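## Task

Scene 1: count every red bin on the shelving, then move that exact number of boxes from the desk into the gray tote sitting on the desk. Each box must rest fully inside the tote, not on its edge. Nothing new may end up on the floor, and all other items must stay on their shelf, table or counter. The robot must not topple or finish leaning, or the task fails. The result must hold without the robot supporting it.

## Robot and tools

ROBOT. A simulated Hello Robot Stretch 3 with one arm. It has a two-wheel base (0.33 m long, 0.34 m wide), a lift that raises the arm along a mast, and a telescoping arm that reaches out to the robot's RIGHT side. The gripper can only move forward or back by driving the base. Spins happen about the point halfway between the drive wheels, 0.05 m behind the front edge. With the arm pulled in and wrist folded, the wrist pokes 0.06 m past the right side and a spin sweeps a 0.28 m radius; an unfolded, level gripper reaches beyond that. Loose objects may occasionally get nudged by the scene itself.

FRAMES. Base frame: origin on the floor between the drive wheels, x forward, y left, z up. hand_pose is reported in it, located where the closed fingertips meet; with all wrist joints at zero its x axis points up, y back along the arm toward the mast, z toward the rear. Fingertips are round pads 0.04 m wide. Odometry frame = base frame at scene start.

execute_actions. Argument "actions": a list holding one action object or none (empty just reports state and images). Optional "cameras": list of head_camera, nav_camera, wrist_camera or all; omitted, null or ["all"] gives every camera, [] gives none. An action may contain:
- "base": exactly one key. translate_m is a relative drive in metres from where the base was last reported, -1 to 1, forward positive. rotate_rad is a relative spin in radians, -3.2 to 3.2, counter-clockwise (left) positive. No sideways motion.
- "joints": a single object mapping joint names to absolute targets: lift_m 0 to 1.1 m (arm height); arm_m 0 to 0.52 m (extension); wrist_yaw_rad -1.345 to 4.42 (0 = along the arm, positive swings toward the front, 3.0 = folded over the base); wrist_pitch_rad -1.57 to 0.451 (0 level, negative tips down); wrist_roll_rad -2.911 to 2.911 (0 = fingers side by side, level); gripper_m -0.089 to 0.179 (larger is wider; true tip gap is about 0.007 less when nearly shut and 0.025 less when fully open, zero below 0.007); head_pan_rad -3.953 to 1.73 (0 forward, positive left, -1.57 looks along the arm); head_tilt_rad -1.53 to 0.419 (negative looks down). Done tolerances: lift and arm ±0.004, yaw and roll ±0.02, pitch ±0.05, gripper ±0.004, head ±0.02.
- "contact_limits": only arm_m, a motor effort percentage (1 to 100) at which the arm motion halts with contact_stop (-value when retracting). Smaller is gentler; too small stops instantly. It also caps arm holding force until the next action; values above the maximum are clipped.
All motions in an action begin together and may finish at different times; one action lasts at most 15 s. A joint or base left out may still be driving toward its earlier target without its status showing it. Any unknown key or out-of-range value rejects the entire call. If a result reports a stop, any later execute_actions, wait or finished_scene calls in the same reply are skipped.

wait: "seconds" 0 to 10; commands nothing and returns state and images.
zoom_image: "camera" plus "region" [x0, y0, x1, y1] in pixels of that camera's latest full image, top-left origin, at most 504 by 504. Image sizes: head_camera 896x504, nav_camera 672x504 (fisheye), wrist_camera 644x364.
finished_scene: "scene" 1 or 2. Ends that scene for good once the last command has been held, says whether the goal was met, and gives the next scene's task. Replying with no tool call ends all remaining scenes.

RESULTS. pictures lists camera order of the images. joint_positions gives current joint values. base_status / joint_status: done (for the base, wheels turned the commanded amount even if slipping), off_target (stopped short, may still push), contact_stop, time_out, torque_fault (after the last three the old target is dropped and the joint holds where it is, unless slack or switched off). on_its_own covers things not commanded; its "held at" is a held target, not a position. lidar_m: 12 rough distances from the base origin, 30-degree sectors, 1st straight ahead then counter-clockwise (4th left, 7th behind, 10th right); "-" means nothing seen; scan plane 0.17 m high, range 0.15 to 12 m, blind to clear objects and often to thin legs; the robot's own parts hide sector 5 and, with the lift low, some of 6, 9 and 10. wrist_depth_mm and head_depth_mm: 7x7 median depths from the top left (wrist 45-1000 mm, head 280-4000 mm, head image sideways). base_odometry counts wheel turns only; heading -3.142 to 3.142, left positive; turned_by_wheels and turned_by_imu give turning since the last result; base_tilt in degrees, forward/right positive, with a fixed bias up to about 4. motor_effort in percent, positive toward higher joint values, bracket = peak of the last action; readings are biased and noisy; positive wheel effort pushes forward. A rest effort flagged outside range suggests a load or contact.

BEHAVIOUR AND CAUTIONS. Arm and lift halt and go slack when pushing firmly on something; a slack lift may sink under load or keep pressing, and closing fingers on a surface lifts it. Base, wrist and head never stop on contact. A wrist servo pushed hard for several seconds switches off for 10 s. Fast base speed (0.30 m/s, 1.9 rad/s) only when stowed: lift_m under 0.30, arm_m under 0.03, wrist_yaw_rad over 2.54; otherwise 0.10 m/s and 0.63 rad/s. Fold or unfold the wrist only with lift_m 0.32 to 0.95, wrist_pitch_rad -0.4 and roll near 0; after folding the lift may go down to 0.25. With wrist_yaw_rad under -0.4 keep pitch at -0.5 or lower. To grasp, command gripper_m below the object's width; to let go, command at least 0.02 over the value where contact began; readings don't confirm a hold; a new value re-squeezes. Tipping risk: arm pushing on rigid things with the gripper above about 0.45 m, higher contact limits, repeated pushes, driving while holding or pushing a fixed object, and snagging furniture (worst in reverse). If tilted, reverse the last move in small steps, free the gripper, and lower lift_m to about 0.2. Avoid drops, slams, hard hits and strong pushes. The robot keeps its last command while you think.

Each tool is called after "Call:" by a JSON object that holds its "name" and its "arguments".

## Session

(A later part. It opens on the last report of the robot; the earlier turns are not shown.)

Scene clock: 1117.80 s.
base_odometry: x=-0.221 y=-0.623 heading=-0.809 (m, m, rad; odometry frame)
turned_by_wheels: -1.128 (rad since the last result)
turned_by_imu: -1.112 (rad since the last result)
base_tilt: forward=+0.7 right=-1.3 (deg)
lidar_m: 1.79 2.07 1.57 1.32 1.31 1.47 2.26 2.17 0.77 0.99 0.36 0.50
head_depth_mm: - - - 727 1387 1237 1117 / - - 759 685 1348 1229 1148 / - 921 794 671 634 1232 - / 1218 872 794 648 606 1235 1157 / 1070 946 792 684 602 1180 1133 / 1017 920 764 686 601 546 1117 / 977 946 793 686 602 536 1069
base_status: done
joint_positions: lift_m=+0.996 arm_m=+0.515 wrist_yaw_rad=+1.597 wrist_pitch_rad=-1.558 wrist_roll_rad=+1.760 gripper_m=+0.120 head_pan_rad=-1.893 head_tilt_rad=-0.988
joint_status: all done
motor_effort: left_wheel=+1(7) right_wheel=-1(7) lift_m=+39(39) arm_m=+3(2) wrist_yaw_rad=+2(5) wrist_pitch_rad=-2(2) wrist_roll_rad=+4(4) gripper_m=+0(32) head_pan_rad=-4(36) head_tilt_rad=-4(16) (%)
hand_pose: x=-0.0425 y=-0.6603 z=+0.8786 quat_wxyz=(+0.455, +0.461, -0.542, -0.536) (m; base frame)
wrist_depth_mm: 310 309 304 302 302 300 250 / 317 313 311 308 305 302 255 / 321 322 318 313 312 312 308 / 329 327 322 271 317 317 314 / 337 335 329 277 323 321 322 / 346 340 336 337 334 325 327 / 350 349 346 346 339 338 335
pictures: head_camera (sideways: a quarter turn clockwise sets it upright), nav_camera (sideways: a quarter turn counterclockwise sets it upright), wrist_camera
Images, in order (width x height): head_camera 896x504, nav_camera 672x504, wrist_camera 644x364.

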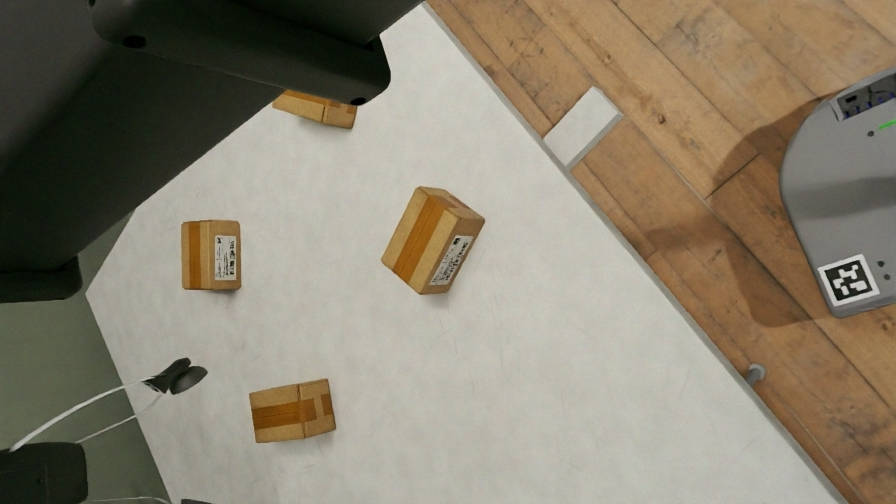

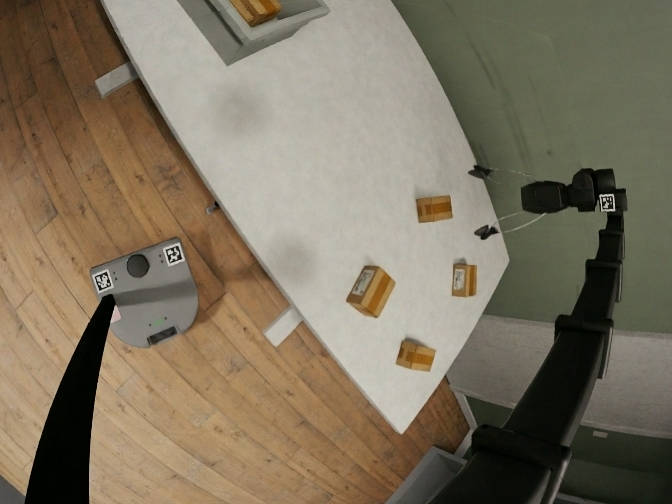

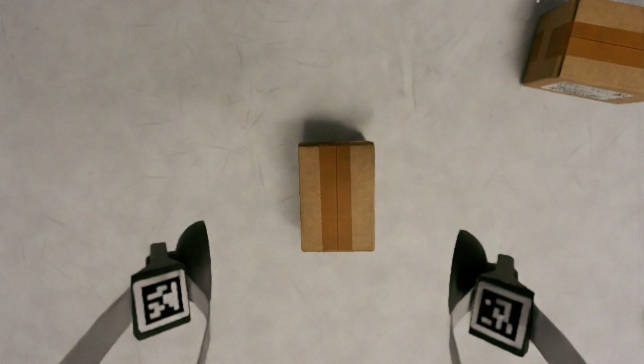

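Call:
{"name": "execute_actions", "arguments": {"actions": [{"base": {"rotate_rad": -0.008}, "joints": {"lift_m": 0.87, "arm_m": 0.52, "wrist_roll_rad": 1.72}}], "cameras": ["wrist_camera"]}}

Call:
{"name": "execute_actions", "arguments": {"actions": [{"joints": {"gripper_m": 0.02}}], "cameras": ["head_camera", "wrist_camera"]}}

Scene clock: 1131.87 s.
base_odometry: x=-0.221 y=-0.623 heading=-0.817 (m, m, rad; odometry frame)
turned_by_wheels: -0.008 (rad since the last result)
turned_by_imu: -0.009 (rad since the last result)
base_tilt: forward=+0.7 right=-1.2 (deg)
lidar_m: 1.78 2.06 1.58 1.31 1.31 1.46 2.25 2.27 0.77 0.99 0.36 0.50
head_depth_mm: 1591 1938 795 719 - - 1100 / 1420 1556 748 - - 1214 1147 / 1306 973 - - 635 1234 - / 1185 1000 - 649 613 1230 1154 / 1075 897 794 686 601 1178 1126 / 1039 946 763 685 601 546 1114 / - 898 778 685 602 538 1069
base_status: done
joint_positions: lift_m=+0.871 arm_m=+0.520 wrist_yaw_rad=+1.597 wrist_pitch_rad=-1.558 wrist_roll_rad=+1.726 gripper_m=+0.120 head_pan_rad=-1.893 head_tilt_rad=-0.988
joint_status: all done
motor_effort: left_wheel=+2(9) right_wheel=-1(10) lift_m=+13(34) arm_m=+3(2) wrist_yaw_rad=+3(3) wrist_pitch_rad=-2(2) wrist_roll_rad=-3(4) gripper_m=+1(0) head_pan_rad=-4(5) head_tilt_rad=-5(4) (%)
hand_pose: x=-0.0425 y=-0.6653 z=+0.7528 quat_wxyz=(+0.464, +0.470, -0.534, -0.528) (m; base frame)
wrist_depth_mm: 188 186 184 183 181 180 178 / 191 189 188 186 185 183 182 / 194 193 191 190 188 186 186 / 199 197 195 144 191 191 189 / 202 201 199 146 195 194 194 / 206 206 203 149 200 197 197 / 211 210 208 152 204 204 201
pictures: wrist_camera
Images, in order (width x height): wrist_camera 644x364.

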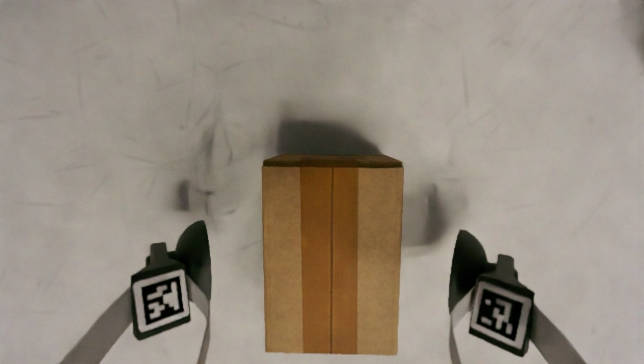

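Scene clock: 1133.37 s.
base_odometry: x=-0.221 y=-0.623 heading=-0.817 (m, m, rad; odometry frame)
turned_by_wheels: +0.000 (rad since the last result)
turned_by_imu: +0.000 (rad since the last result)
base_tilt: forward=+0.7 right=-1.2 (deg)
lidar_m: 1.77 2.07 1.58 1.31 1.31 1.46 2.25 2.28 0.77 0.99 0.36 0.50
head_depth_mm: 1583 1957 795 719 - - 1098 / 1411 1549 748 - - 1218 1144 / 1302 975 - - 636 1232 - / 1181 999 - 649 611 1235 1157 / 1074 898 793 686 602 1177 1130 / 1040 931 760 684 602 545 1115 / - 896 776 685 603 538 1070
base_status: not commanded
joint_positions: lift_m=+0.871 arm_m=+0.520 wrist_yaw_rad=+1.597 wrist_pitch_rad=-1.558 wrist_roll_rad=+1.726 gripper_m=+0.021 head_pan_rad=-1.893 head_tilt_rad=-0.988
joint_status: all done
motor_effort: left_wheel=+1(1) right_wheel=-1(2) lift_m=+13(14) arm_m=+3(2) wrist_yaw_rad=+2(3) wrist_pitch_rad=-2(2) wrist_roll_rad=-4(4) gripper_m=-14(91) head_pan_rad=-5(4) head_tilt_rad=-4(4) (%)
hand_pose: x=-0.0425 y=-0.6653 z=+0.7528 quat_wxyz=(+0.464, +0.470, -0.534, -0.528) (m; base frame)
wrist_depth_mm: 186 185 184 182 181 180 179 / 191 189 187 186 185 183 182 / 194 193 191 189 189 187 186 / 198 197 196 141 191 190 190 / 203 201 198 143 193 195 193 / 206 206 - 146 145 199 197 / 211 210 209 149 205 203 202
pictures: head_camera (sideways: a quarter turn clockwise sets it upright), wrist_camera
Images, in order (width x height): head_camera 896x504, wrist_camera 644x364.

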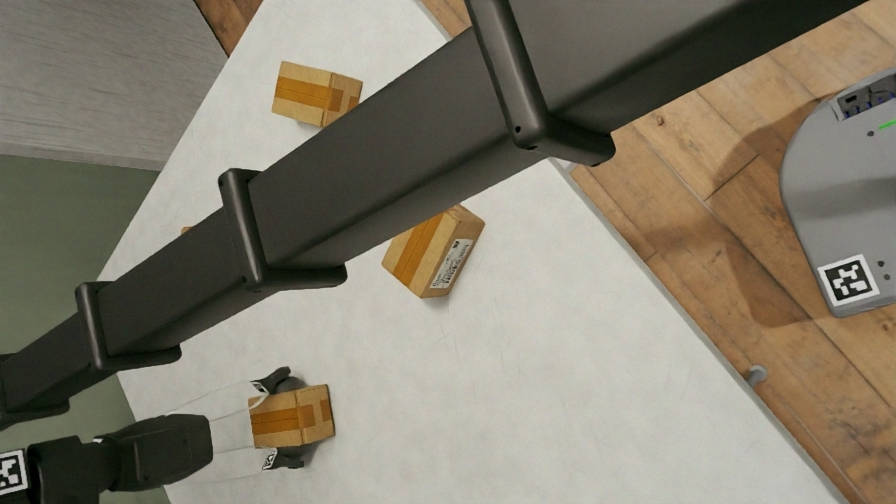

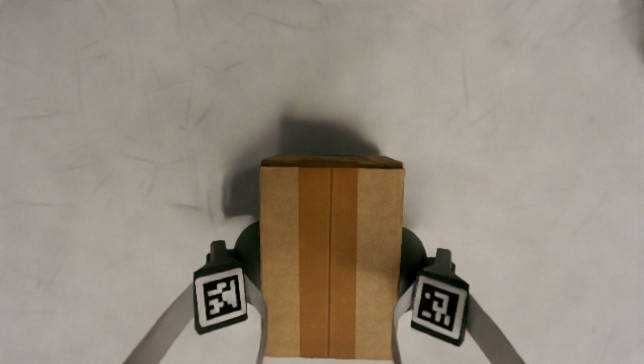

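Call:
{"name": "execute_actions", "arguments": {"actions": [{"base": {"rotate_rad": 0.58}, "joints": {"lift_m": 1.008, "arm_m": 0.456, "wrist_roll_rad": 0.842, "head_pan_rad": -1.5, "head_tilt_rad": -0.75}}], "cameras": ["wrist_camera"]}}

Call:
{"name": "execute_actions", "arguments": {"actions": [{"base": {"rotate_rad": 0.694}}]}}

Scene clock: 1156.13 s.
base_odometry: x=-0.221 y=-0.623 heading=-0.237 (m, m, rad; odometry frame)
turned_by_wheels: +0.580 (rad since the last result)
turned_by_imu: +0.570 (rad since the last result)
base_tilt: forward=+0.7 right=-1.3 (deg)
lidar_m: 2.07 1.53 1.31 1.31 1.50 2.25 2.01 0.76 0.66 0.36 0.50 1.93
head_depth_mm: - 914 1004 858 705 597 518 / 849 915 1023 862 705 597 518 / - - 1061 812 705 597 517 / 871 982 1066 864 707 599 518 / 893 1010 1092 865 708 600 528 / 918 1045 1111 733 632 599 540 / 947 1078 1113 734 643 601 552
base_status: done
joint_positions: lift_m=+1.007 arm_m=+0.456 wrist_yaw_rad=+1.598 wrist_pitch_rad=-1.558 wrist_roll_rad=+0.848 gripper_m=+0.021 head_pan_rad=-1.507 head_tilt_rad=-0.754
joint_status: all done
motor_effort: left_wheel=-1(8) right_wheel=+2(10) lift_m=+40(42) arm_m=-3(2) wrist_yaw_rad=+2(2) wrist_pitch_rad=-2(2) wrist_roll_rad=-3(3) gripper_m=-14(15) head_pan_rad=+4(30) head_tilt_rad=+2(16) (%)
hand_pose: x=-0.0424 y=-0.6021 z=+0.8895 quat_wxyz=(+0.647, +0.650, -0.286, -0.278) (m; base frame)
wrist_depth_mm: 270 315 315 315 310 309 306 / 210 321 323 320 319 317 314 / 214 314 326 326 324 321 318 / 294 338 336 141 327 326 325 / 346 343 340 143 333 335 331 / 357 352 - 146 145 339 338 / 362 359 355 149 349 345 342
pictures: wrist_camera
Images, in order (width x height): wrist_camera 644x364.

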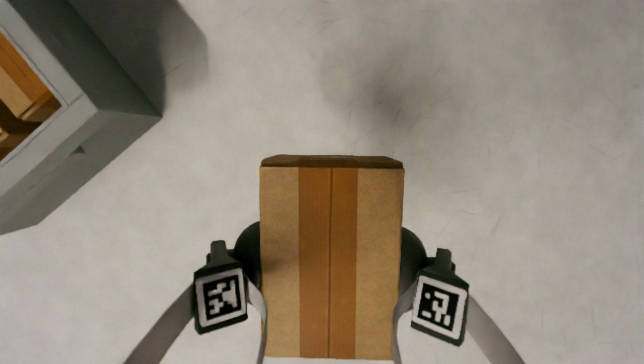

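Scene clock: 1158.20 s.
base_odometry: x=-0.221 y=-0.623 heading=+0.457 (m, m, rad; odometry frame)
turned_by_wheels: +0.694 (rad since the last result)
turned_by_imu: +0.682 (rad since the last result)
base_tilt: forward=+0.7 right=-1.2 (deg)
lidar_m: 1.40 1.31 1.33 1.68 2.68 1.55 0.77 0.36 0.50 0.83 2.06 2.10
head_depth_mm: - 1167 1106 715 654 598 517 / 1194 1274 1104 750 621 598 517 / - - 1063 807 659 597 1114 / 1522 1707 1820 736 707 626 1186 / 1734 1991 2275 865 728 1330 1187 / 1923 2155 2356 869 1589 1367 1183 / 1809 2035 2231 1863 1625 1373 1186
base_status: done
joint_positions: lift_m=+1.007 arm_m=+0.456 wrist_yaw_rad=+1.598 wrist_pitch_rad=-1.558 wrist_roll_rad=+0.848 gripper_m=+0.021 head_pan_rad=-1.507 head_tilt_rad=-0.754
joint_status: not commanded
motor_effort: left_wheel=-2(9) right_wheel=+3(10) lift_m=+40(40) arm_m=-3(3) wrist_yaw_rad=+1(3) wrist_pitch_rad=-2(2) wrist_roll_rad=-3(3) gripper_m=-13(14) head_pan_rad=+2(3) head_tilt_rad=+1(1) (%)
hand_pose: x=-0.0424 y=-0.6021 z=+0.8895 quat_wxyz=(+0.647, +0.650, -0.286, -0.278) (m; base frame)
wrist_depth_mm: - 320 315 315 310 309 306 / - 327 324 323 317 314 312 / - 335 210 322 249 319 319 / - 340 241 141 248 324 323 / - 345 219 143 242 331 332 / - 354 - 146 145 341 339 / - 362 268 148 236 344 344
pictures: head_camera (sideways: a quarter turn clockwise sets it upright), nav_camera (sideways: a quarter turn counterclockwise sets it upright), wrist_camera
Images, in order (width x height): head_camera 896x504, nav_camera 672x504, wrist_camera 644x364.

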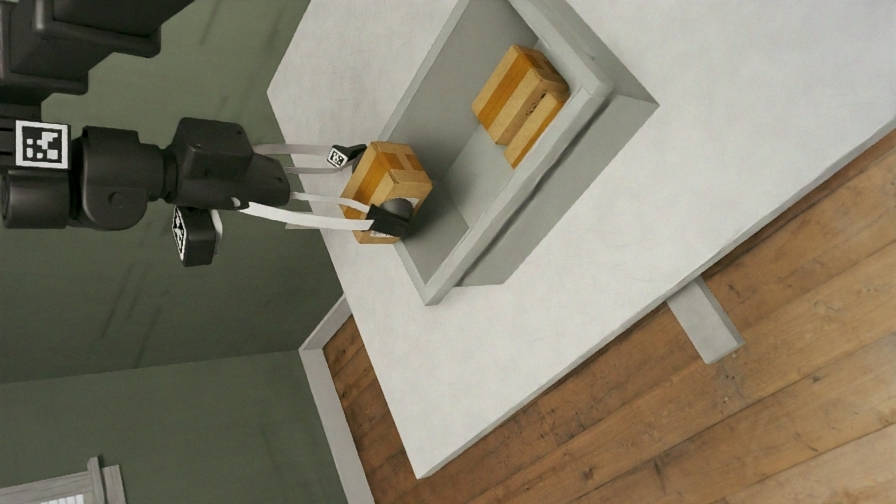

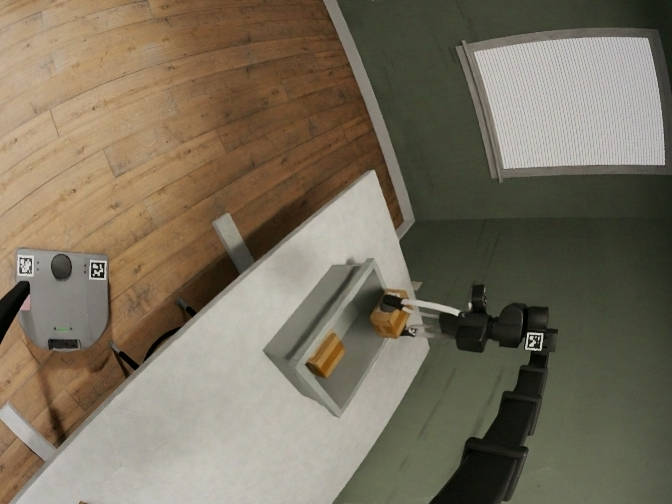

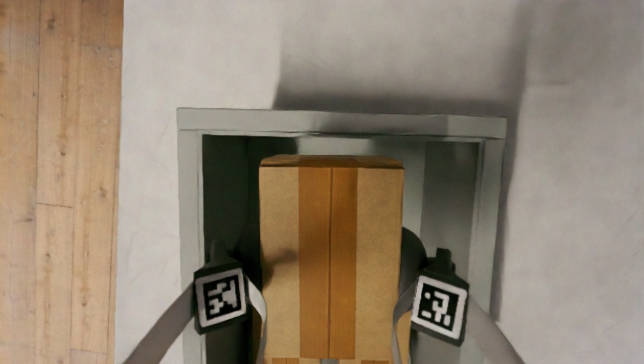

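Call:
{"name": "execute_actions", "arguments": {"actions": [{"base": {"rotate_rad": -0.009}, "joints": {"lift_m": 0.874}}], "cameras": ["wrist_camera"]}}

Call:
{"name": "execute_actions", "arguments": {"actions": [{"joints": {"gripper_m": 0.092}}], "cameras": ["head_camera", "wrist_camera"]}}

Scene clock: 1178.97 s.
base_odometry: x=-0.221 y=-0.623 heading=+0.448 (m, m, rad; odometry frame)
turned_by_wheels: -0.009 (rad since the last result)
turned_by_imu: -0.010 (rad since the last result)
base_tilt: forward=+0.7 right=-1.3 (deg)
lidar_m: 1.41 1.30 1.32 1.67 2.68 1.57 0.76 0.36 0.50 0.50 2.07 2.09
head_depth_mm: 1051 1141 - - 654 599 517 / 1159 1253 1108 749 620 599 518 / 1306 1410 - 779 658 598 1118 / 1486 1684 1751 726 705 625 1181 / 1714 1979 2219 839 726 1324 1179 / 1922 2154 2358 865 1531 1365 1183 / 1831 2035 2258 1870 1619 1377 1186
base_status: done
joint_positions: lift_m=+0.875 arm_m=+0.456 wrist_yaw_rad=+1.598 wrist_pitch_rad=-1.558 wrist_roll_rad=+0.848 gripper_m=+0.021 head_pan_rad=-1.507 head_tilt_rad=-0.754
joint_status: all done
motor_effort: left_wheel=-1(5) right_wheel=+1(7) lift_m=+14(36) arm_m=-4(4) wrist_yaw_rad=+2(2) wrist_pitch_rad=-2(2) wrist_roll_rad=-3(3) gripper_m=-15(14) head_pan_rad=+3(3) head_tilt_rad=+2(1) (%)
hand_pose: x=-0.0425 y=-0.6021 z=+0.7568 quat_wxyz=(+0.647, +0.650, -0.286, -0.278) (m; base frame)
wrist_depth_mm: 190 188 188 186 185 184 183 / - 75 74 74 73 73 72 / 105 130 193 179 144 120 98 / 110 149 196 141 192 165 107 / 111 150 199 143 194 163 107 / 112 151 - 145 145 162 106 / 112 141 207 149 193 149 106
pictures: wrist_camera
Images, in order (width x height): wrist_camera 644x364.

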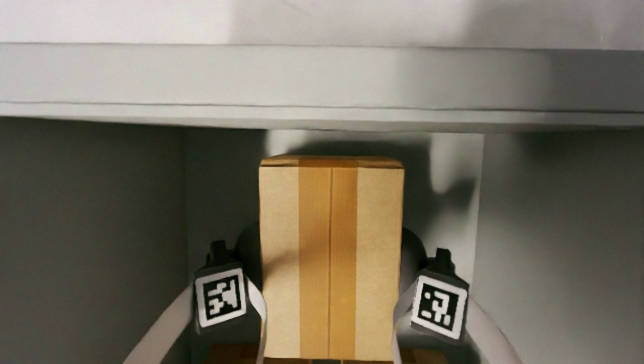

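Scene clock: 1180.17 s.
base_odometry: x=-0.221 y=-0.623 heading=+0.448 (m, m, rad; odometry frame)
turned_by_wheels: +0.000 (rad since the last result)
turned_by_imu: +0.000 (rad since the last result)
base_tilt: forward=+0.7 right=-1.2 (deg)
lidar_m: 1.41 1.31 1.32 1.67 2.68 1.57 0.77 0.36 0.50 0.50 2.06 2.09
head_depth_mm: 1052 1144 - - 654 596 518 / 1163 1242 1106 749 619 597 518 / 1301 1408 - 772 655 598 1120 / 1477 1689 1742 734 707 624 1180 / 1704 1975 2190 840 727 1335 1185 / 1924 2175 2370 865 1537 1369 1184 / 1822 2035 2276 1874 1624 1377 1182
base_status: not commanded
joint_positions: lift_m=+0.875 arm_m=+0.456 wrist_yaw_rad=+1.598 wrist_pitch_rad=-1.558 wrist_roll_rad=+0.848 gripper_m=+0.092 head_pan_rad=-1.507 head_tilt_rad=-0.754
joint_status: all done
motor_effort: left_wheel=-1(1) right_wheel=+2(1) lift_m=+14(14) arm_m=-4(4) wrist_yaw_rad=+2(3) wrist_pitch_rad=-2(2) wrist_roll_rad=-3(3) gripper_m=+0(78) head_pan_rad=+4(3) head_tilt_rad=+1(0) (%)
hand_pose: x=-0.0425 y=-0.6021 z=+0.7568 quat_wxyz=(+0.647, +0.650, -0.286, -0.278) (m; base frame)
wrist_depth_mm: 191 189 188 187 185 184 184 / - 75 75 74 73 73 72 / 105 130 194 177 143 119 97 / 111 149 196 145 192 165 108 / 111 150 201 148 196 163 107 / 112 141 203 150 176 150 106 / 112 162 207 154 203 150 106
pictures: head_camera (sideways: a quarter turn clockwise sets it upright), wrist_camera
Images, in order (width x height): head_camera 896x504, wrist_camera 644x364.

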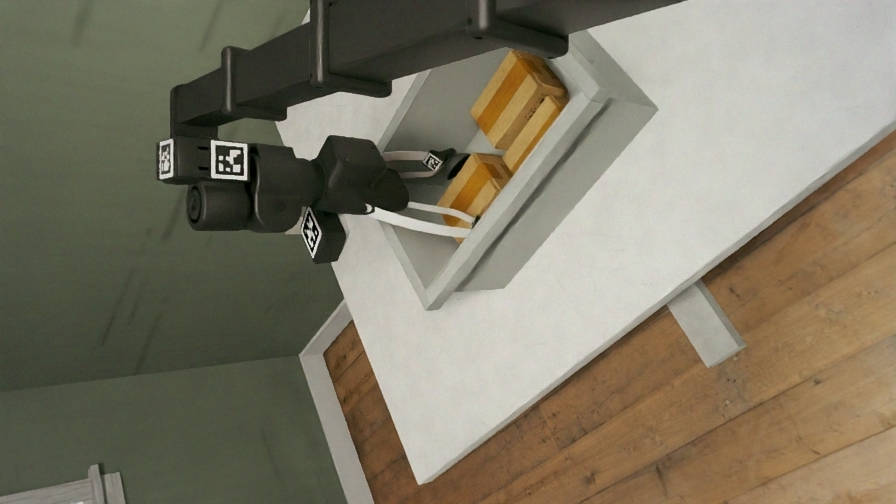

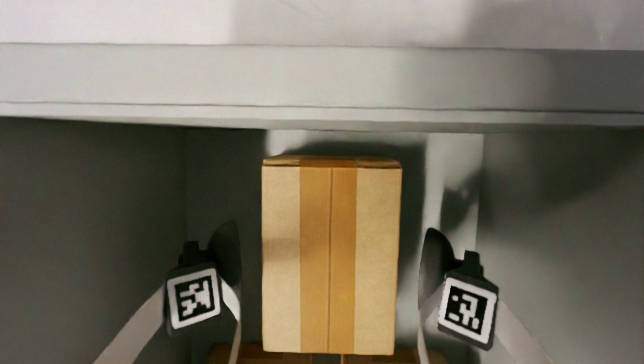

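Call:
{"name": "execute_actions", "arguments": {"actions": [{"joints": {"lift_m": 1.0}}], "cameras": []}}

Call:
{"name": "execute_actions", "arguments": {"actions": [{"base": {"rotate_rad": -1.526}, "joints": {"arm_m": 0.29, "wrist_roll_rad": 0.72, "gripper_m": 0.115, "head_pan_rad": -1.8, "head_tilt_rad": -0.9}}], "cameras": ["head_camera", "wrist_camera"]}}

Scene clock: 1222.93 s.
base_odometry: x=-0.221 y=-0.623 heading=+0.448 (m, m, rad; odometry frame)
turned_by_wheels: +0.000 (rad since the last result)
turned_by_imu: -0.001 (rad since the last result)
base_tilt: forward=+0.6 right=-1.2 (deg)
lidar_m: 1.41 1.31 1.32 1.67 2.68 1.57 0.77 0.36 0.50 0.50 2.07 2.09
head_depth_mm: - 1174 1107 715 657 597 518 / 1194 1261 1105 748 620 597 518 / - - 1111 784 656 598 1121 / 1495 1709 1751 726 706 626 1182 / 1707 1972 2205 837 727 1333 1182 / 1924 2156 2361 869 1531 1371 1188 / 1830 2044 2269 1868 1618 1361 1183
base_status: not commanded
joint_positions: lift_m=+0.999 arm_m=+0.456 wrist_yaw_rad=+1.598 wrist_pitch_rad=-1.558 wrist_roll_rad=+0.848 gripper_m=+0.092 head_pan_rad=-1.507 head_tilt_rad=-0.754
joint_status: all done
motor_effort: left_wheel=-1(1) right_wheel=+1(2) lift_m=+39(41) arm_m=-3(3) wrist_yaw_rad=+2(2) wrist_pitch_rad=-1(2) wrist_roll_rad=-3(3) gripper_m=+0(0) head_pan_rad=+3(3) head_tilt_rad=+1(1) (%)
hand_pose: x=-0.0425 y=-0.6021 z=+0.8816 quat_wxyz=(+0.647, +0.650, -0.286, -0.278) (m; base frame)
wrist_depth_mm: - 313 311 308 305 301 300 / - 316 316 313 310 308 305 / - 324 203 199 197 311 311 / - 330 285 272 316 317 316 / - 337 328 275 325 323 321 / - 341 305 306 310 332 331 / - 350 289 289 285 338 338
pictures: none
No camera images: the call's "cameras" was empty. Leave "cameras" out to get every camera's image.

Scene clock: 1226.30 s.
base_odometry: x=-0.221 y=-0.623 heading=-1.078 (m, m, rad; odometry frame)
turned_by_wheels: -1.526 (rad since the last result)
turned_by_imu: -1.505 (rad since the last result)
base_tilt: forward=+0.7 right=-1.3 (deg)
lidar_m: 0.83 2.06 2.11 1.38 1.31 1.34 1.73 2.26 1.47 0.77 0.36 0.50
head_depth_mm: - - 848 1600 1458 1273 1133 / - - 895 763 1458 1277 1139 / - 1745 898 746 680 1277 1127 / 1342 1516 898 746 638 1257 1132 / 1258 - 877 747 628 569 1133 / - - 923 740 640 558 521 / 996 1060 900 748 640 558 495
base_status: done
joint_positions: lift_m=+0.999 arm_m=+0.290 wrist_yaw_rad=+1.599 wrist_pitch_rad=-1.558 wrist_roll_rad=+0.725 gripper_m=+0.115 head_pan_rad=-1.793 head_tilt_rad=-0.889
joint_status: all done
motor_effort: left_wheel=+1(7) right_wheel=-1(8) lift_m=+39(39) arm_m=-4(1) wrist_yaw_rad=+1(2) wrist_pitch_rad=-2(2) wrist_roll_rad=-3(4) gripper_m=+0(76) head_pan_rad=-4(29) head_tilt_rad=-4(12) (%)
hand_pose: x=-0.0424 y=-0.4362 z=+0.8816 quat_wxyz=(+0.663, +0.666, -0.245, -0.238) (m; base frame)
wrist_depth_mm: 313 311 310 306 307 303 300 / 321 319 316 314 311 308 306 / 328 326 321 320 315 315 312 / 333 330 326 274 322 320 319 / 339 336 336 280 329 326 303 / - 346 340 339 337 317 279 / - - - 345 343 346 335
pictures: head_camera (sideways: a quarter turn clockwise sets it upright), wrist_camera
Images, in order (width x height): head_camera 896x504, wrist_camera 644x364.

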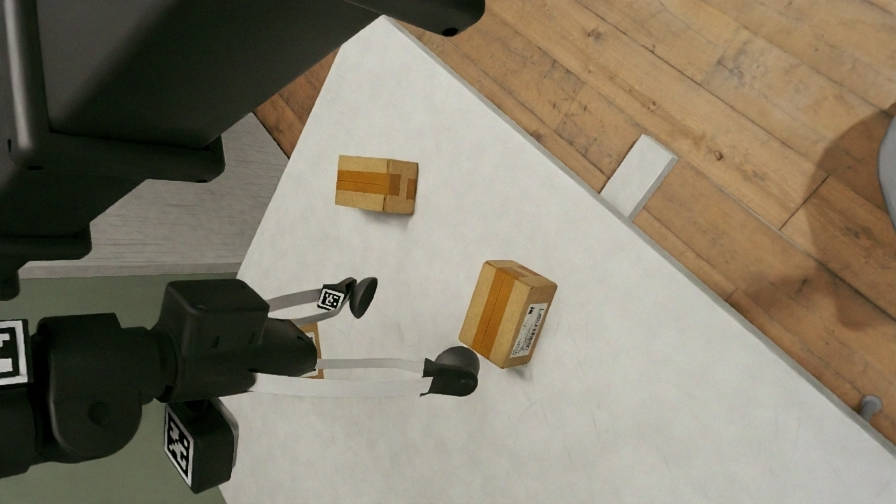

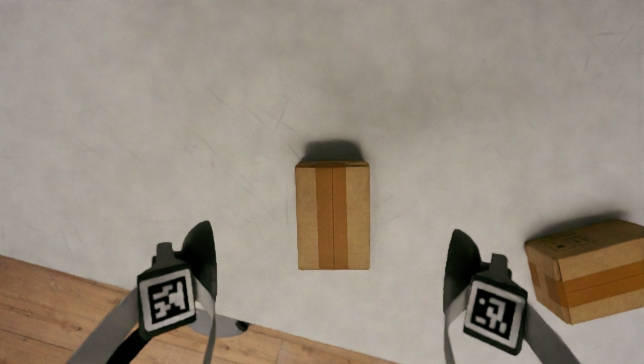

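Call:
{"name": "execute_actions", "arguments": {"actions": []}}

Scene clock: 1263.97 s.
base_odometry: x=-0.221 y=-0.623 heading=-1.078 (m, m, rad; odometry frame)
turned_by_wheels: +0.000 (rad since the last result)
turned_by_imu: -0.001 (rad since the last result)
base_tilt: forward=+0.7 right=-1.3 (deg)
lidar_m: 0.83 2.06 2.10 1.39 1.31 1.33 1.74 2.25 1.47 0.76 0.36 0.50
head_depth_mm: - - 850 1596 1467 1280 1135 / - - 898 764 1458 1276 1130 / - 1761 896 746 679 1279 1139 / 1341 1517 899 747 638 1257 1131 / 1260 - 874 747 629 570 1134 / - - 927 739 640 559 520 / 994 1057 900 747 640 559 495
base_status: done
joint_positions: lift_m=+0.999 arm_m=+0.290 wrist_yaw_rad=+1.599 wrist_pitch_rad=-1.558 wrist_roll_rad=+0.725 gripper_m=+0.115 head_pan_rad=-1.793 head_tilt_rad=-0.889
joint_status: all done
motor_effort: left_wheel=+1(7) right_wheel=-1(8) lift_m=+39(39) arm_m=-4(1) wrist_yaw_rad=+1(2) wrist_pitch_rad=-2(2) wrist_roll_rad=-3(4) gripper_m=+0(76) head_pan_rad=-4(29) head_tilt_rad=-4(12) (%)
hand_pose: x=-0.0424 y=-0.4362 z=+0.8816 quat_wxyz=(+0.663, +0.666, -0.245, -0.238) (m; base frame)
wrist_depth_mm: 314 312 309 307 305 303 301 / 319 317 314 314 310 308 306 / 325 325 321 320 316 315 313 / 333 331 328 276 324 321 317 / 337 336 335 279 329 326 301 / - 343 342 338 333 318 278 / - - - 346 343 341 336
pictures: head_camera (sideways: a quarter turn clockwise sets it upright), nav_camera (sideways: a quarter turn counterclockwise sets it upright), wrist_camera
Images, in order (width x height): head_camera 896x504, nav_camera 672x504, wrist_camera 644x364.

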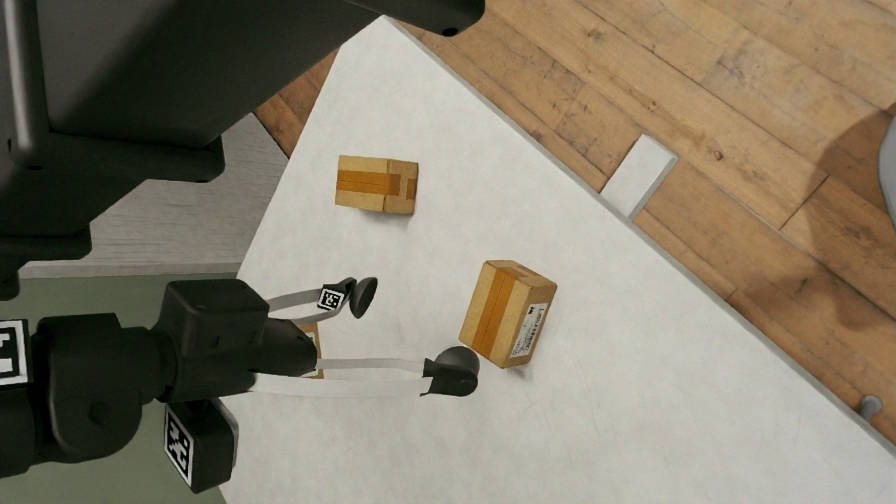

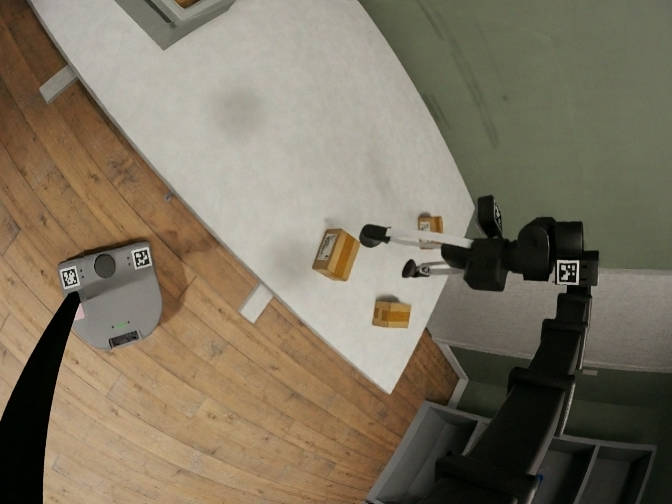

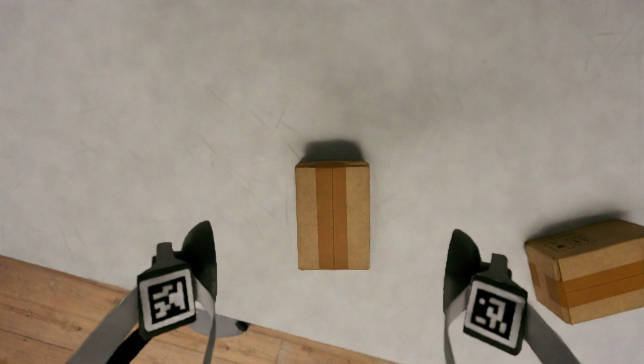

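Call:
{"name": "execute_actions", "arguments": {"actions": [{"base": {"rotate_rad": -0.015}, "joints": {"arm_m": 0.286, "wrist_roll_rad": 0.69, "lift_m": 0.870}}], "cameras": ["wrist_camera", "head_camera"]}}

Scene clock: 1273.60 s.
base_odometry: x=-0.221 y=-0.623 heading=-1.093 (m, m, rad; odometry frame)
turned_by_wheels: -0.015 (rad since the last result)
turned_by_imu: -0.016 (rad since the last result)
base_tilt: forward=+0.7 right=-1.2 (deg)
lidar_m: 0.83 2.07 2.10 1.40 1.31 1.33 1.71 2.25 1.51 0.77 0.36 0.50
head_depth_mm: 2171 2533 2058 1707 - - 1116 / 1780 2158 2135 - - 1253 1131 / 1530 1806 - - 1333 1279 1134 / 1349 - 886 748 639 1262 1133 / 1228 - - 649 626 569 1137 / 1112 1185 - 748 637 559 522 / 1016 1086 901 749 639 558 496
base_status: done
joint_positions: lift_m=+0.871 arm_m=+0.286 wrist_yaw_rad=+1.599 wrist_pitch_rad=-1.558 wrist_roll_rad=+0.696 gripper_m=+0.115 head_pan_rad=-1.793 head_tilt_rad=-0.889
joint_status: all done
motor_effort: left_wheel=+2(7) right_wheel=+0(7) lift_m=+13(36) arm_m=-4(5) wrist_yaw_rad=+2(1) wrist_pitch_rad=-2(2) wrist_roll_rad=-3(3) gripper_m=+0(1) head_pan_rad=-4(4) head_tilt_rad=-3(4) (%)
hand_pose: x=-0.0424 y=-0.4322 z=+0.7528 quat_wxyz=(+0.667, +0.669, -0.236, -0.228) (m; base frame)
wrist_depth_mm: 187 186 185 184 183 181 180 / 192 190 189 187 186 184 183 / 196 194 193 191 189 188 186 / 199 198 196 145 192 191 191 / 202 201 200 147 194 195 194 / 208 206 203 150 175 199 198 / 211 211 208 153 204 205 202
pictures: head_camera (sideways: a quarter turn clockwise sets it upright), wrist_camera
Images, in order (width x height): head_camera 896x504, wrist_camera 644x364.

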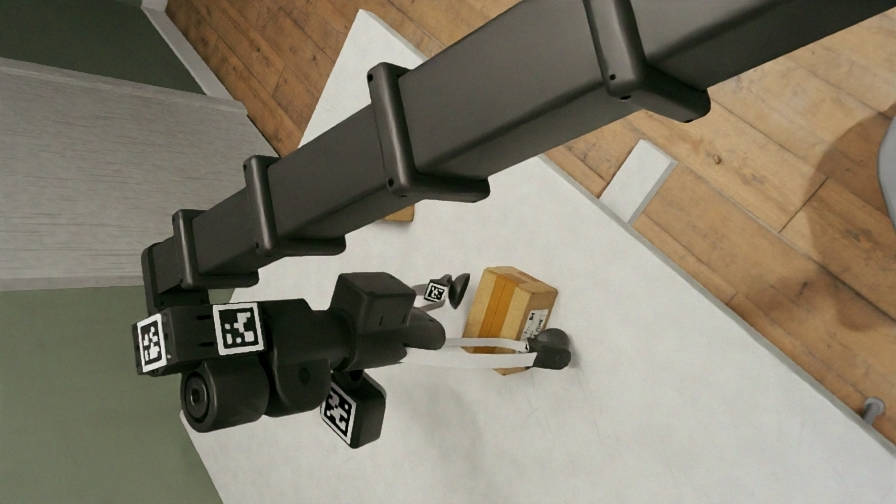

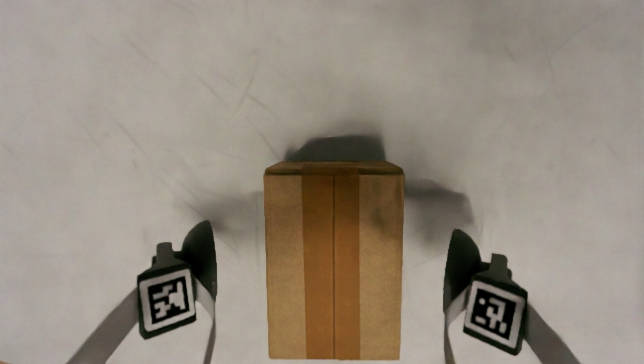

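Call:
{"name": "execute_actions", "arguments": {"actions": [{"joints": {"gripper_m": 0.02}}], "cameras": ["wrist_camera"]}}

Scene clock: 1279.23 s.
base_odometry: x=-0.221 y=-0.623 heading=-1.093 (m, m, rad; odometry frame)
turned_by_wheels: +0.000 (rad since the last result)
turned_by_imu: -0.001 (rad since the last result)
base_tilt: forward=+0.6 right=-1.3 (deg)
lidar_m: 0.83 2.07 2.10 1.40 1.31 1.33 1.71 2.25 1.51 0.77 0.36 0.50
head_depth_mm: 2153 2514 2063 1713 - - 1118 / 1770 2163 2127 - - 1252 1133 / 1527 1793 - - 1342 1278 1133 / 1351 - 886 744 640 1260 1137 / 1233 - - 644 626 569 1132 / 1112 1184 - 746 640 557 521 / 1013 1086 898 748 640 559 496
base_status: not commanded
joint_positions: lift_m=+0.871 arm_m=+0.286 wrist_yaw_rad=+1.599 wrist_pitch_rad=-1.558 wrist_roll_rad=+0.696 gripper_m=+0.021 head_pan_rad=-1.793 head_tilt_rad=-0.889
joint_status: all done
motor_effort: left_wheel=+2(2) right_wheel=-1(1) lift_m=+13(13) arm_m=-4(4) wrist_yaw_rad=+1(1) wrist_pitch_rad=-2(2) wrist_roll_rad=-3(4) gripper_m=-15(92) head_pan_rad=-4(4) head_tilt_rad=-4(3) (%)
hand_pose: x=-0.0424 y=-0.4322 z=+0.7528 quat_wxyz=(+0.667, +0.669, -0.236, -0.228) (m; base frame)
wrist_depth_mm: 188 186 185 184 183 181 180 / 192 190 189 187 186 185 184 / 195 193 192 191 189 188 186 / 199 197 196 142 192 191 191 / 203 202 199 144 195 195 194 / 208 206 - 147 146 200 198 / 211 210 210 150 205 204 202
pictures: wrist_camera
Images, in order (width x height): wrist_camera 644x364.

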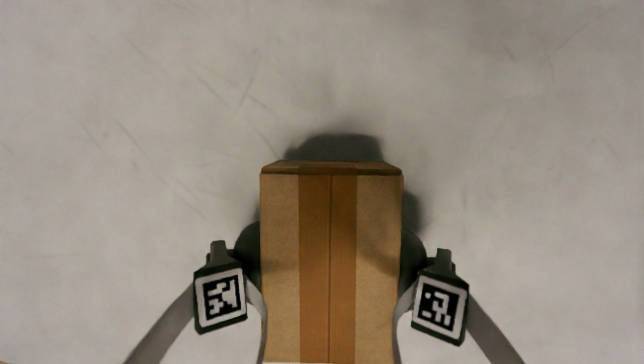

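Call:
{"name": "execute_actions", "arguments": {"actions": [{"base": {"rotate_rad": 0.86}, "joints": {"lift_m": 1.008, "head_pan_rad": -1.62, "head_tilt_rad": -0.8}}], "cameras": ["wrist_camera"]}}

Scene clock: 1305.20 s.
base_odometry: x=-0.221 y=-0.623 heading=-0.233 (m, m, rad; odometry frame)
turned_by_wheels: +0.860 (rad since the last result)
turned_by_imu: +0.846 (rad since the last result)
base_tilt: forward=+0.6 right=-1.3 (deg)
lidar_m: 2.06 1.52 1.31 1.31 1.50 2.25 2.00 0.77 0.66 0.36 0.50 1.95
head_depth_mm: - - 980 810 677 580 508 / - 960 1016 814 678 581 518 / 875 955 984 791 679 581 518 / - - - 540 679 581 528 / 884 991 984 818 679 582 529 / 881 1005 1022 796 680 582 540 / 896 1026 1022 700 597 583 1105
base_status: done
joint_positions: lift_m=+1.007 arm_m=+0.286 wrist_yaw_rad=+1.599 wrist_pitch_rad=-1.558 wrist_roll_rad=+0.696 gripper_m=+0.021 head_pan_rad=-1.627 head_tilt_rad=-0.803
joint_status: all done
motor_effort: left_wheel=-1(6) right_wheel=+2(8) lift_m=+40(40) arm_m=-3(3) wrist_yaw_rad=+1(2) wrist_pitch_rad=-2(1) wrist_roll_rad=-3(3) gripper_m=-15(14) head_pan_rad=+3(20) head_tilt_rad=+1(9) (%)
hand_pose: x=-0.0424 y=-0.4322 z=+0.8895 quat_wxyz=(+0.667, +0.669, -0.236, -0.228) (m; base frame)
wrist_depth_mm: 206 214 311 314 313 311 309 / 329 326 323 322 317 317 312 / 336 334 328 325 324 322 319 / - 340 335 142 327 328 328 / - 345 339 144 334 336 331 / - 350 - 147 146 340 340 / - - 359 149 351 349 344
pictures: wrist_camera
Images, in order (width x height): wrist_camera 644x364.

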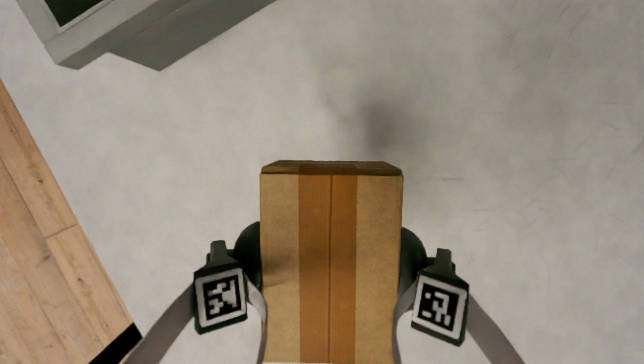

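Call:
{"name": "execute_actions", "arguments": {"actions": [{"base": {"rotate_rad": 0.539}, "joints": {"arm_m": 0.386, "wrist_roll_rad": 0.70}}], "cameras": ["wrist_camera", "head_camera"]}}

Scene clock: 1312.57 s.
base_odometry: x=-0.221 y=-0.623 heading=+0.306 (m, m, rad; odometry frame)
turned_by_wheels: +0.539 (rad since the last result)
turned_by_imu: +0.529 (rad since the last result)
base_tilt: forward=+0.7 right=-1.3 (deg)
lidar_m: 1.51 1.31 1.30 1.52 2.25 1.94 0.76 0.36 0.36 0.50 1.99 2.07
head_depth_mm: - - 1015 813 676 581 508 / - 1074 1015 791 676 581 509 / 1047 1137 1017 709 662 581 537 / - - 981 698 639 581 1143 / 1232 1366 1018 740 664 608 1160 / 1326 1539 1023 724 681 1279 1164 / 1460 1740 1967 793 717 1331 1162
base_status: done
joint_positions: lift_m=+1.007 arm_m=+0.386 wrist_yaw_rad=+1.599 wrist_pitch_rad=-1.558 wrist_roll_rad=+0.696 gripper_m=+0.021 head_pan_rad=-1.627 head_tilt_rad=-0.803
joint_status: all done
motor_effort: left_wheel=-1(7) right_wheel=+2(9) lift_m=+40(40) arm_m=+2(3) wrist_yaw_rad=+2(1) wrist_pitch_rad=-2(2) wrist_roll_rad=+4(3) gripper_m=-14(15) head_pan_rad=+3(3) head_tilt_rad=+0(1) (%)
hand_pose: x=-0.0424 y=-0.5314 z=+0.8895 quat_wxyz=(+0.667, +0.669, -0.236, -0.228) (m; base frame)
wrist_depth_mm: - 319 270 264 297 220 309 / - 326 274 269 313 313 313 / - 329 279 321 321 320 320 / - 341 253 142 263 324 325 / - 346 229 143 232 332 329 / - 354 - 146 146 340 338 / - 361 236 150 226 347 345
pictures: head_camera (sideways: a quarter turn clockwise sets it upright), wrist_camera
Images, in order (width x height): head_camera 896x504, wrist_camera 644x364.

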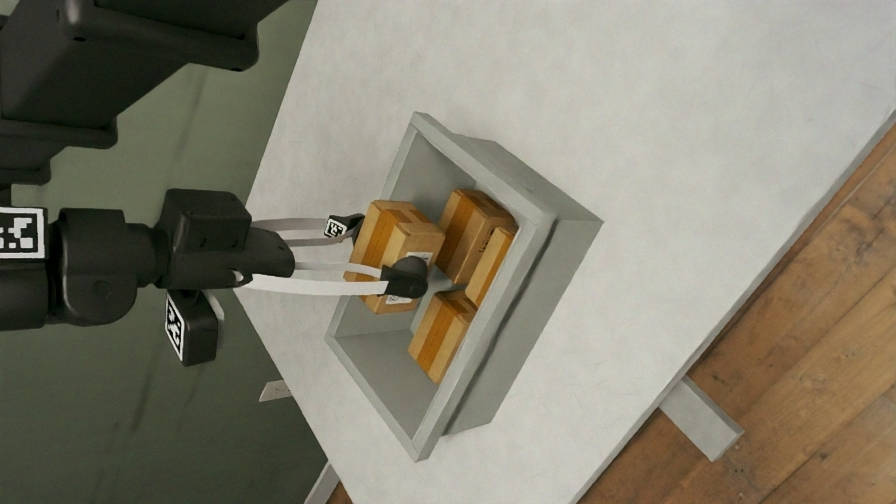

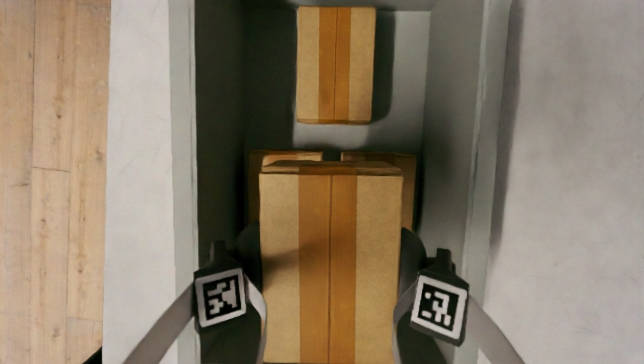

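Call:
{"name": "execute_actions", "arguments": {"actions": [{"joints": {"lift_m": 0.923}}], "cameras": ["wrist_camera"]}}

Call:
{"name": "execute_actions", "arguments": {"actions": [{"joints": {"gripper_m": 0.092}}], "cameras": ["wrist_camera", "head_camera"]}}

Scene clock: 1329.43 s.
base_odometry: x=-0.221 y=-0.623 heading=+0.306 (m, m, rad; odometry frame)
turned_by_wheels: +0.000 (rad since the last result)
turned_by_imu: -0.001 (rad since the last result)
base_tilt: forward=+0.7 right=-1.3 (deg)
lidar_m: 1.51 1.31 1.31 1.51 2.25 1.94 0.77 0.36 0.36 0.50 1.99 2.07
head_depth_mm: 897 985 - - 661 580 507 / 960 - 949 770 678 581 509 / 1011 1202 1013 710 661 581 536 / 1094 - - 664 638 582 1140 / 1206 1420 801 740 665 609 1163 / 1322 1541 1020 724 680 1280 1168 / 1463 1751 1964 795 718 1332 1164
base_status: not commanded
joint_positions: lift_m=+0.924 arm_m=+0.386 wrist_yaw_rad=+1.599 wrist_pitch_rad=-1.558 wrist_roll_rad=+0.696 gripper_m=+0.021 head_pan_rad=-1.627 head_tilt_rad=-0.803
joint_status: all done
motor_effort: left_wheel=-1(2) right_wheel=+1(2) lift_m=+13(35) arm_m=+3(3) wrist_yaw_rad=+2(1) wrist_pitch_rad=-2(2) wrist_roll_rad=+3(3) gripper_m=-14(15) head_pan_rad=+3(3) head_tilt_rad=+1(1) (%)
hand_pose: x=-0.0424 y=-0.5314 z=+0.8058 quat_wxyz=(+0.667, +0.669, -0.236, -0.228) (m; base frame)
wrist_depth_mm: 241 144 233 184 229 170 118 / 244 145 236 187 233 168 122 / 249 147 241 240 238 167 122 / 255 148 197 142 192 165 127 / 261 149 199 144 195 164 127 / 265 150 - 147 146 162 252 / 271 142 236 149 226 149 255
pictures: wrist_camera
Images, in order (width x height): wrist_camera 644x364.

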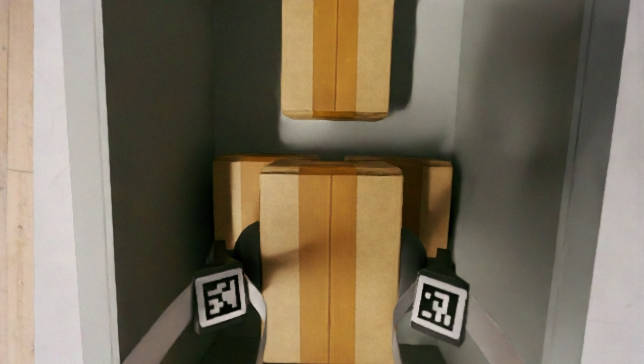

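Scene clock: 1330.63 s.
base_odometry: x=-0.221 y=-0.623 heading=+0.306 (m, m, rad; odometry frame)
turned_by_wheels: +0.000 (rad since the last result)
turned_by_imu: +0.000 (rad since the last result)
base_tilt: forward=+0.7 right=-1.3 (deg)
lidar_m: 1.51 1.31 1.31 1.52 2.25 1.94 0.77 0.36 0.36 0.50 1.99 2.07
head_depth_mm: 898 983 - - 662 580 508 / 956 - 951 770 677 581 509 / 1015 1200 1017 711 661 581 537 / 1094 - - 667 638 581 1142 / 1209 1417 800 739 663 607 1166 / 1327 1539 1026 723 681 1280 1163 / 1463 1742 1942 797 715 1334 1162
base_status: not commanded
joint_positions: lift_m=+0.924 arm_m=+0.386 wrist_yaw_rad=+1.599 wrist_pitch_rad=-1.558 wrist_roll_rad=+0.696 gripper_m=+0.092 head_pan_rad=-1.627 head_tilt_rad=-0.803
joint_status: all done
motor_effort: left_wheel=-1(1) right_wheel=+2(2) lift_m=+13(13) arm_m=+3(3) wrist_yaw_rad=+1(1) wrist_pitch_rad=-2(2) wrist_roll_rad=+4(3) gripper_m=+1(80) head_pan_rad=+3(4) head_tilt_rad=+1(1) (%)
hand_pose: x=-0.0424 y=-0.5314 z=+0.8058 quat_wxyz=(+0.667, +0.669, -0.236, -0.228) (m; base frame)
wrist_depth_mm: 239 144 232 184 229 170 118 / 243 145 237 186 233 168 122 / 249 147 241 241 238 167 122 / 254 148 197 145 193 165 127 / 260 149 200 147 196 164 128 / 267 141 203 150 175 151 250 / 273 163 242 153 242 149 255
pictures: head_camera (sideways: a quarter turn clockwise sets it upright), wrist_camera
Images, in order (width x height): head_camera 896x504, wrist_camera 644x364.

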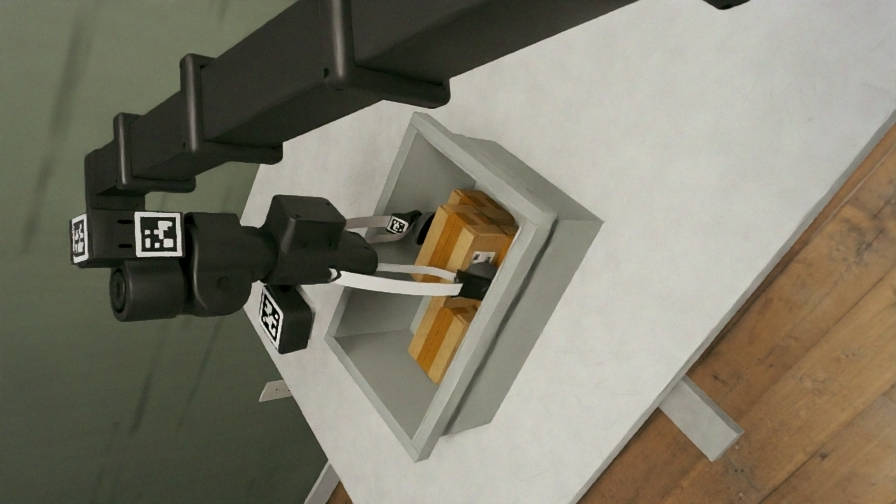

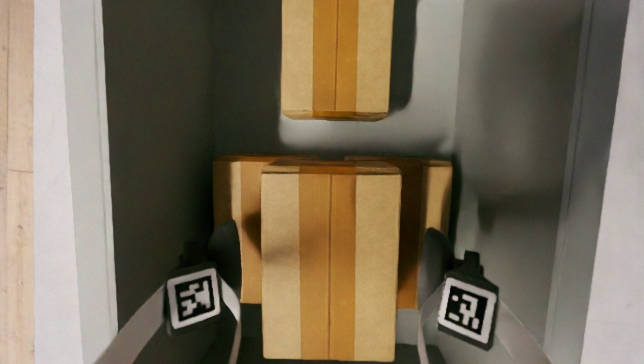

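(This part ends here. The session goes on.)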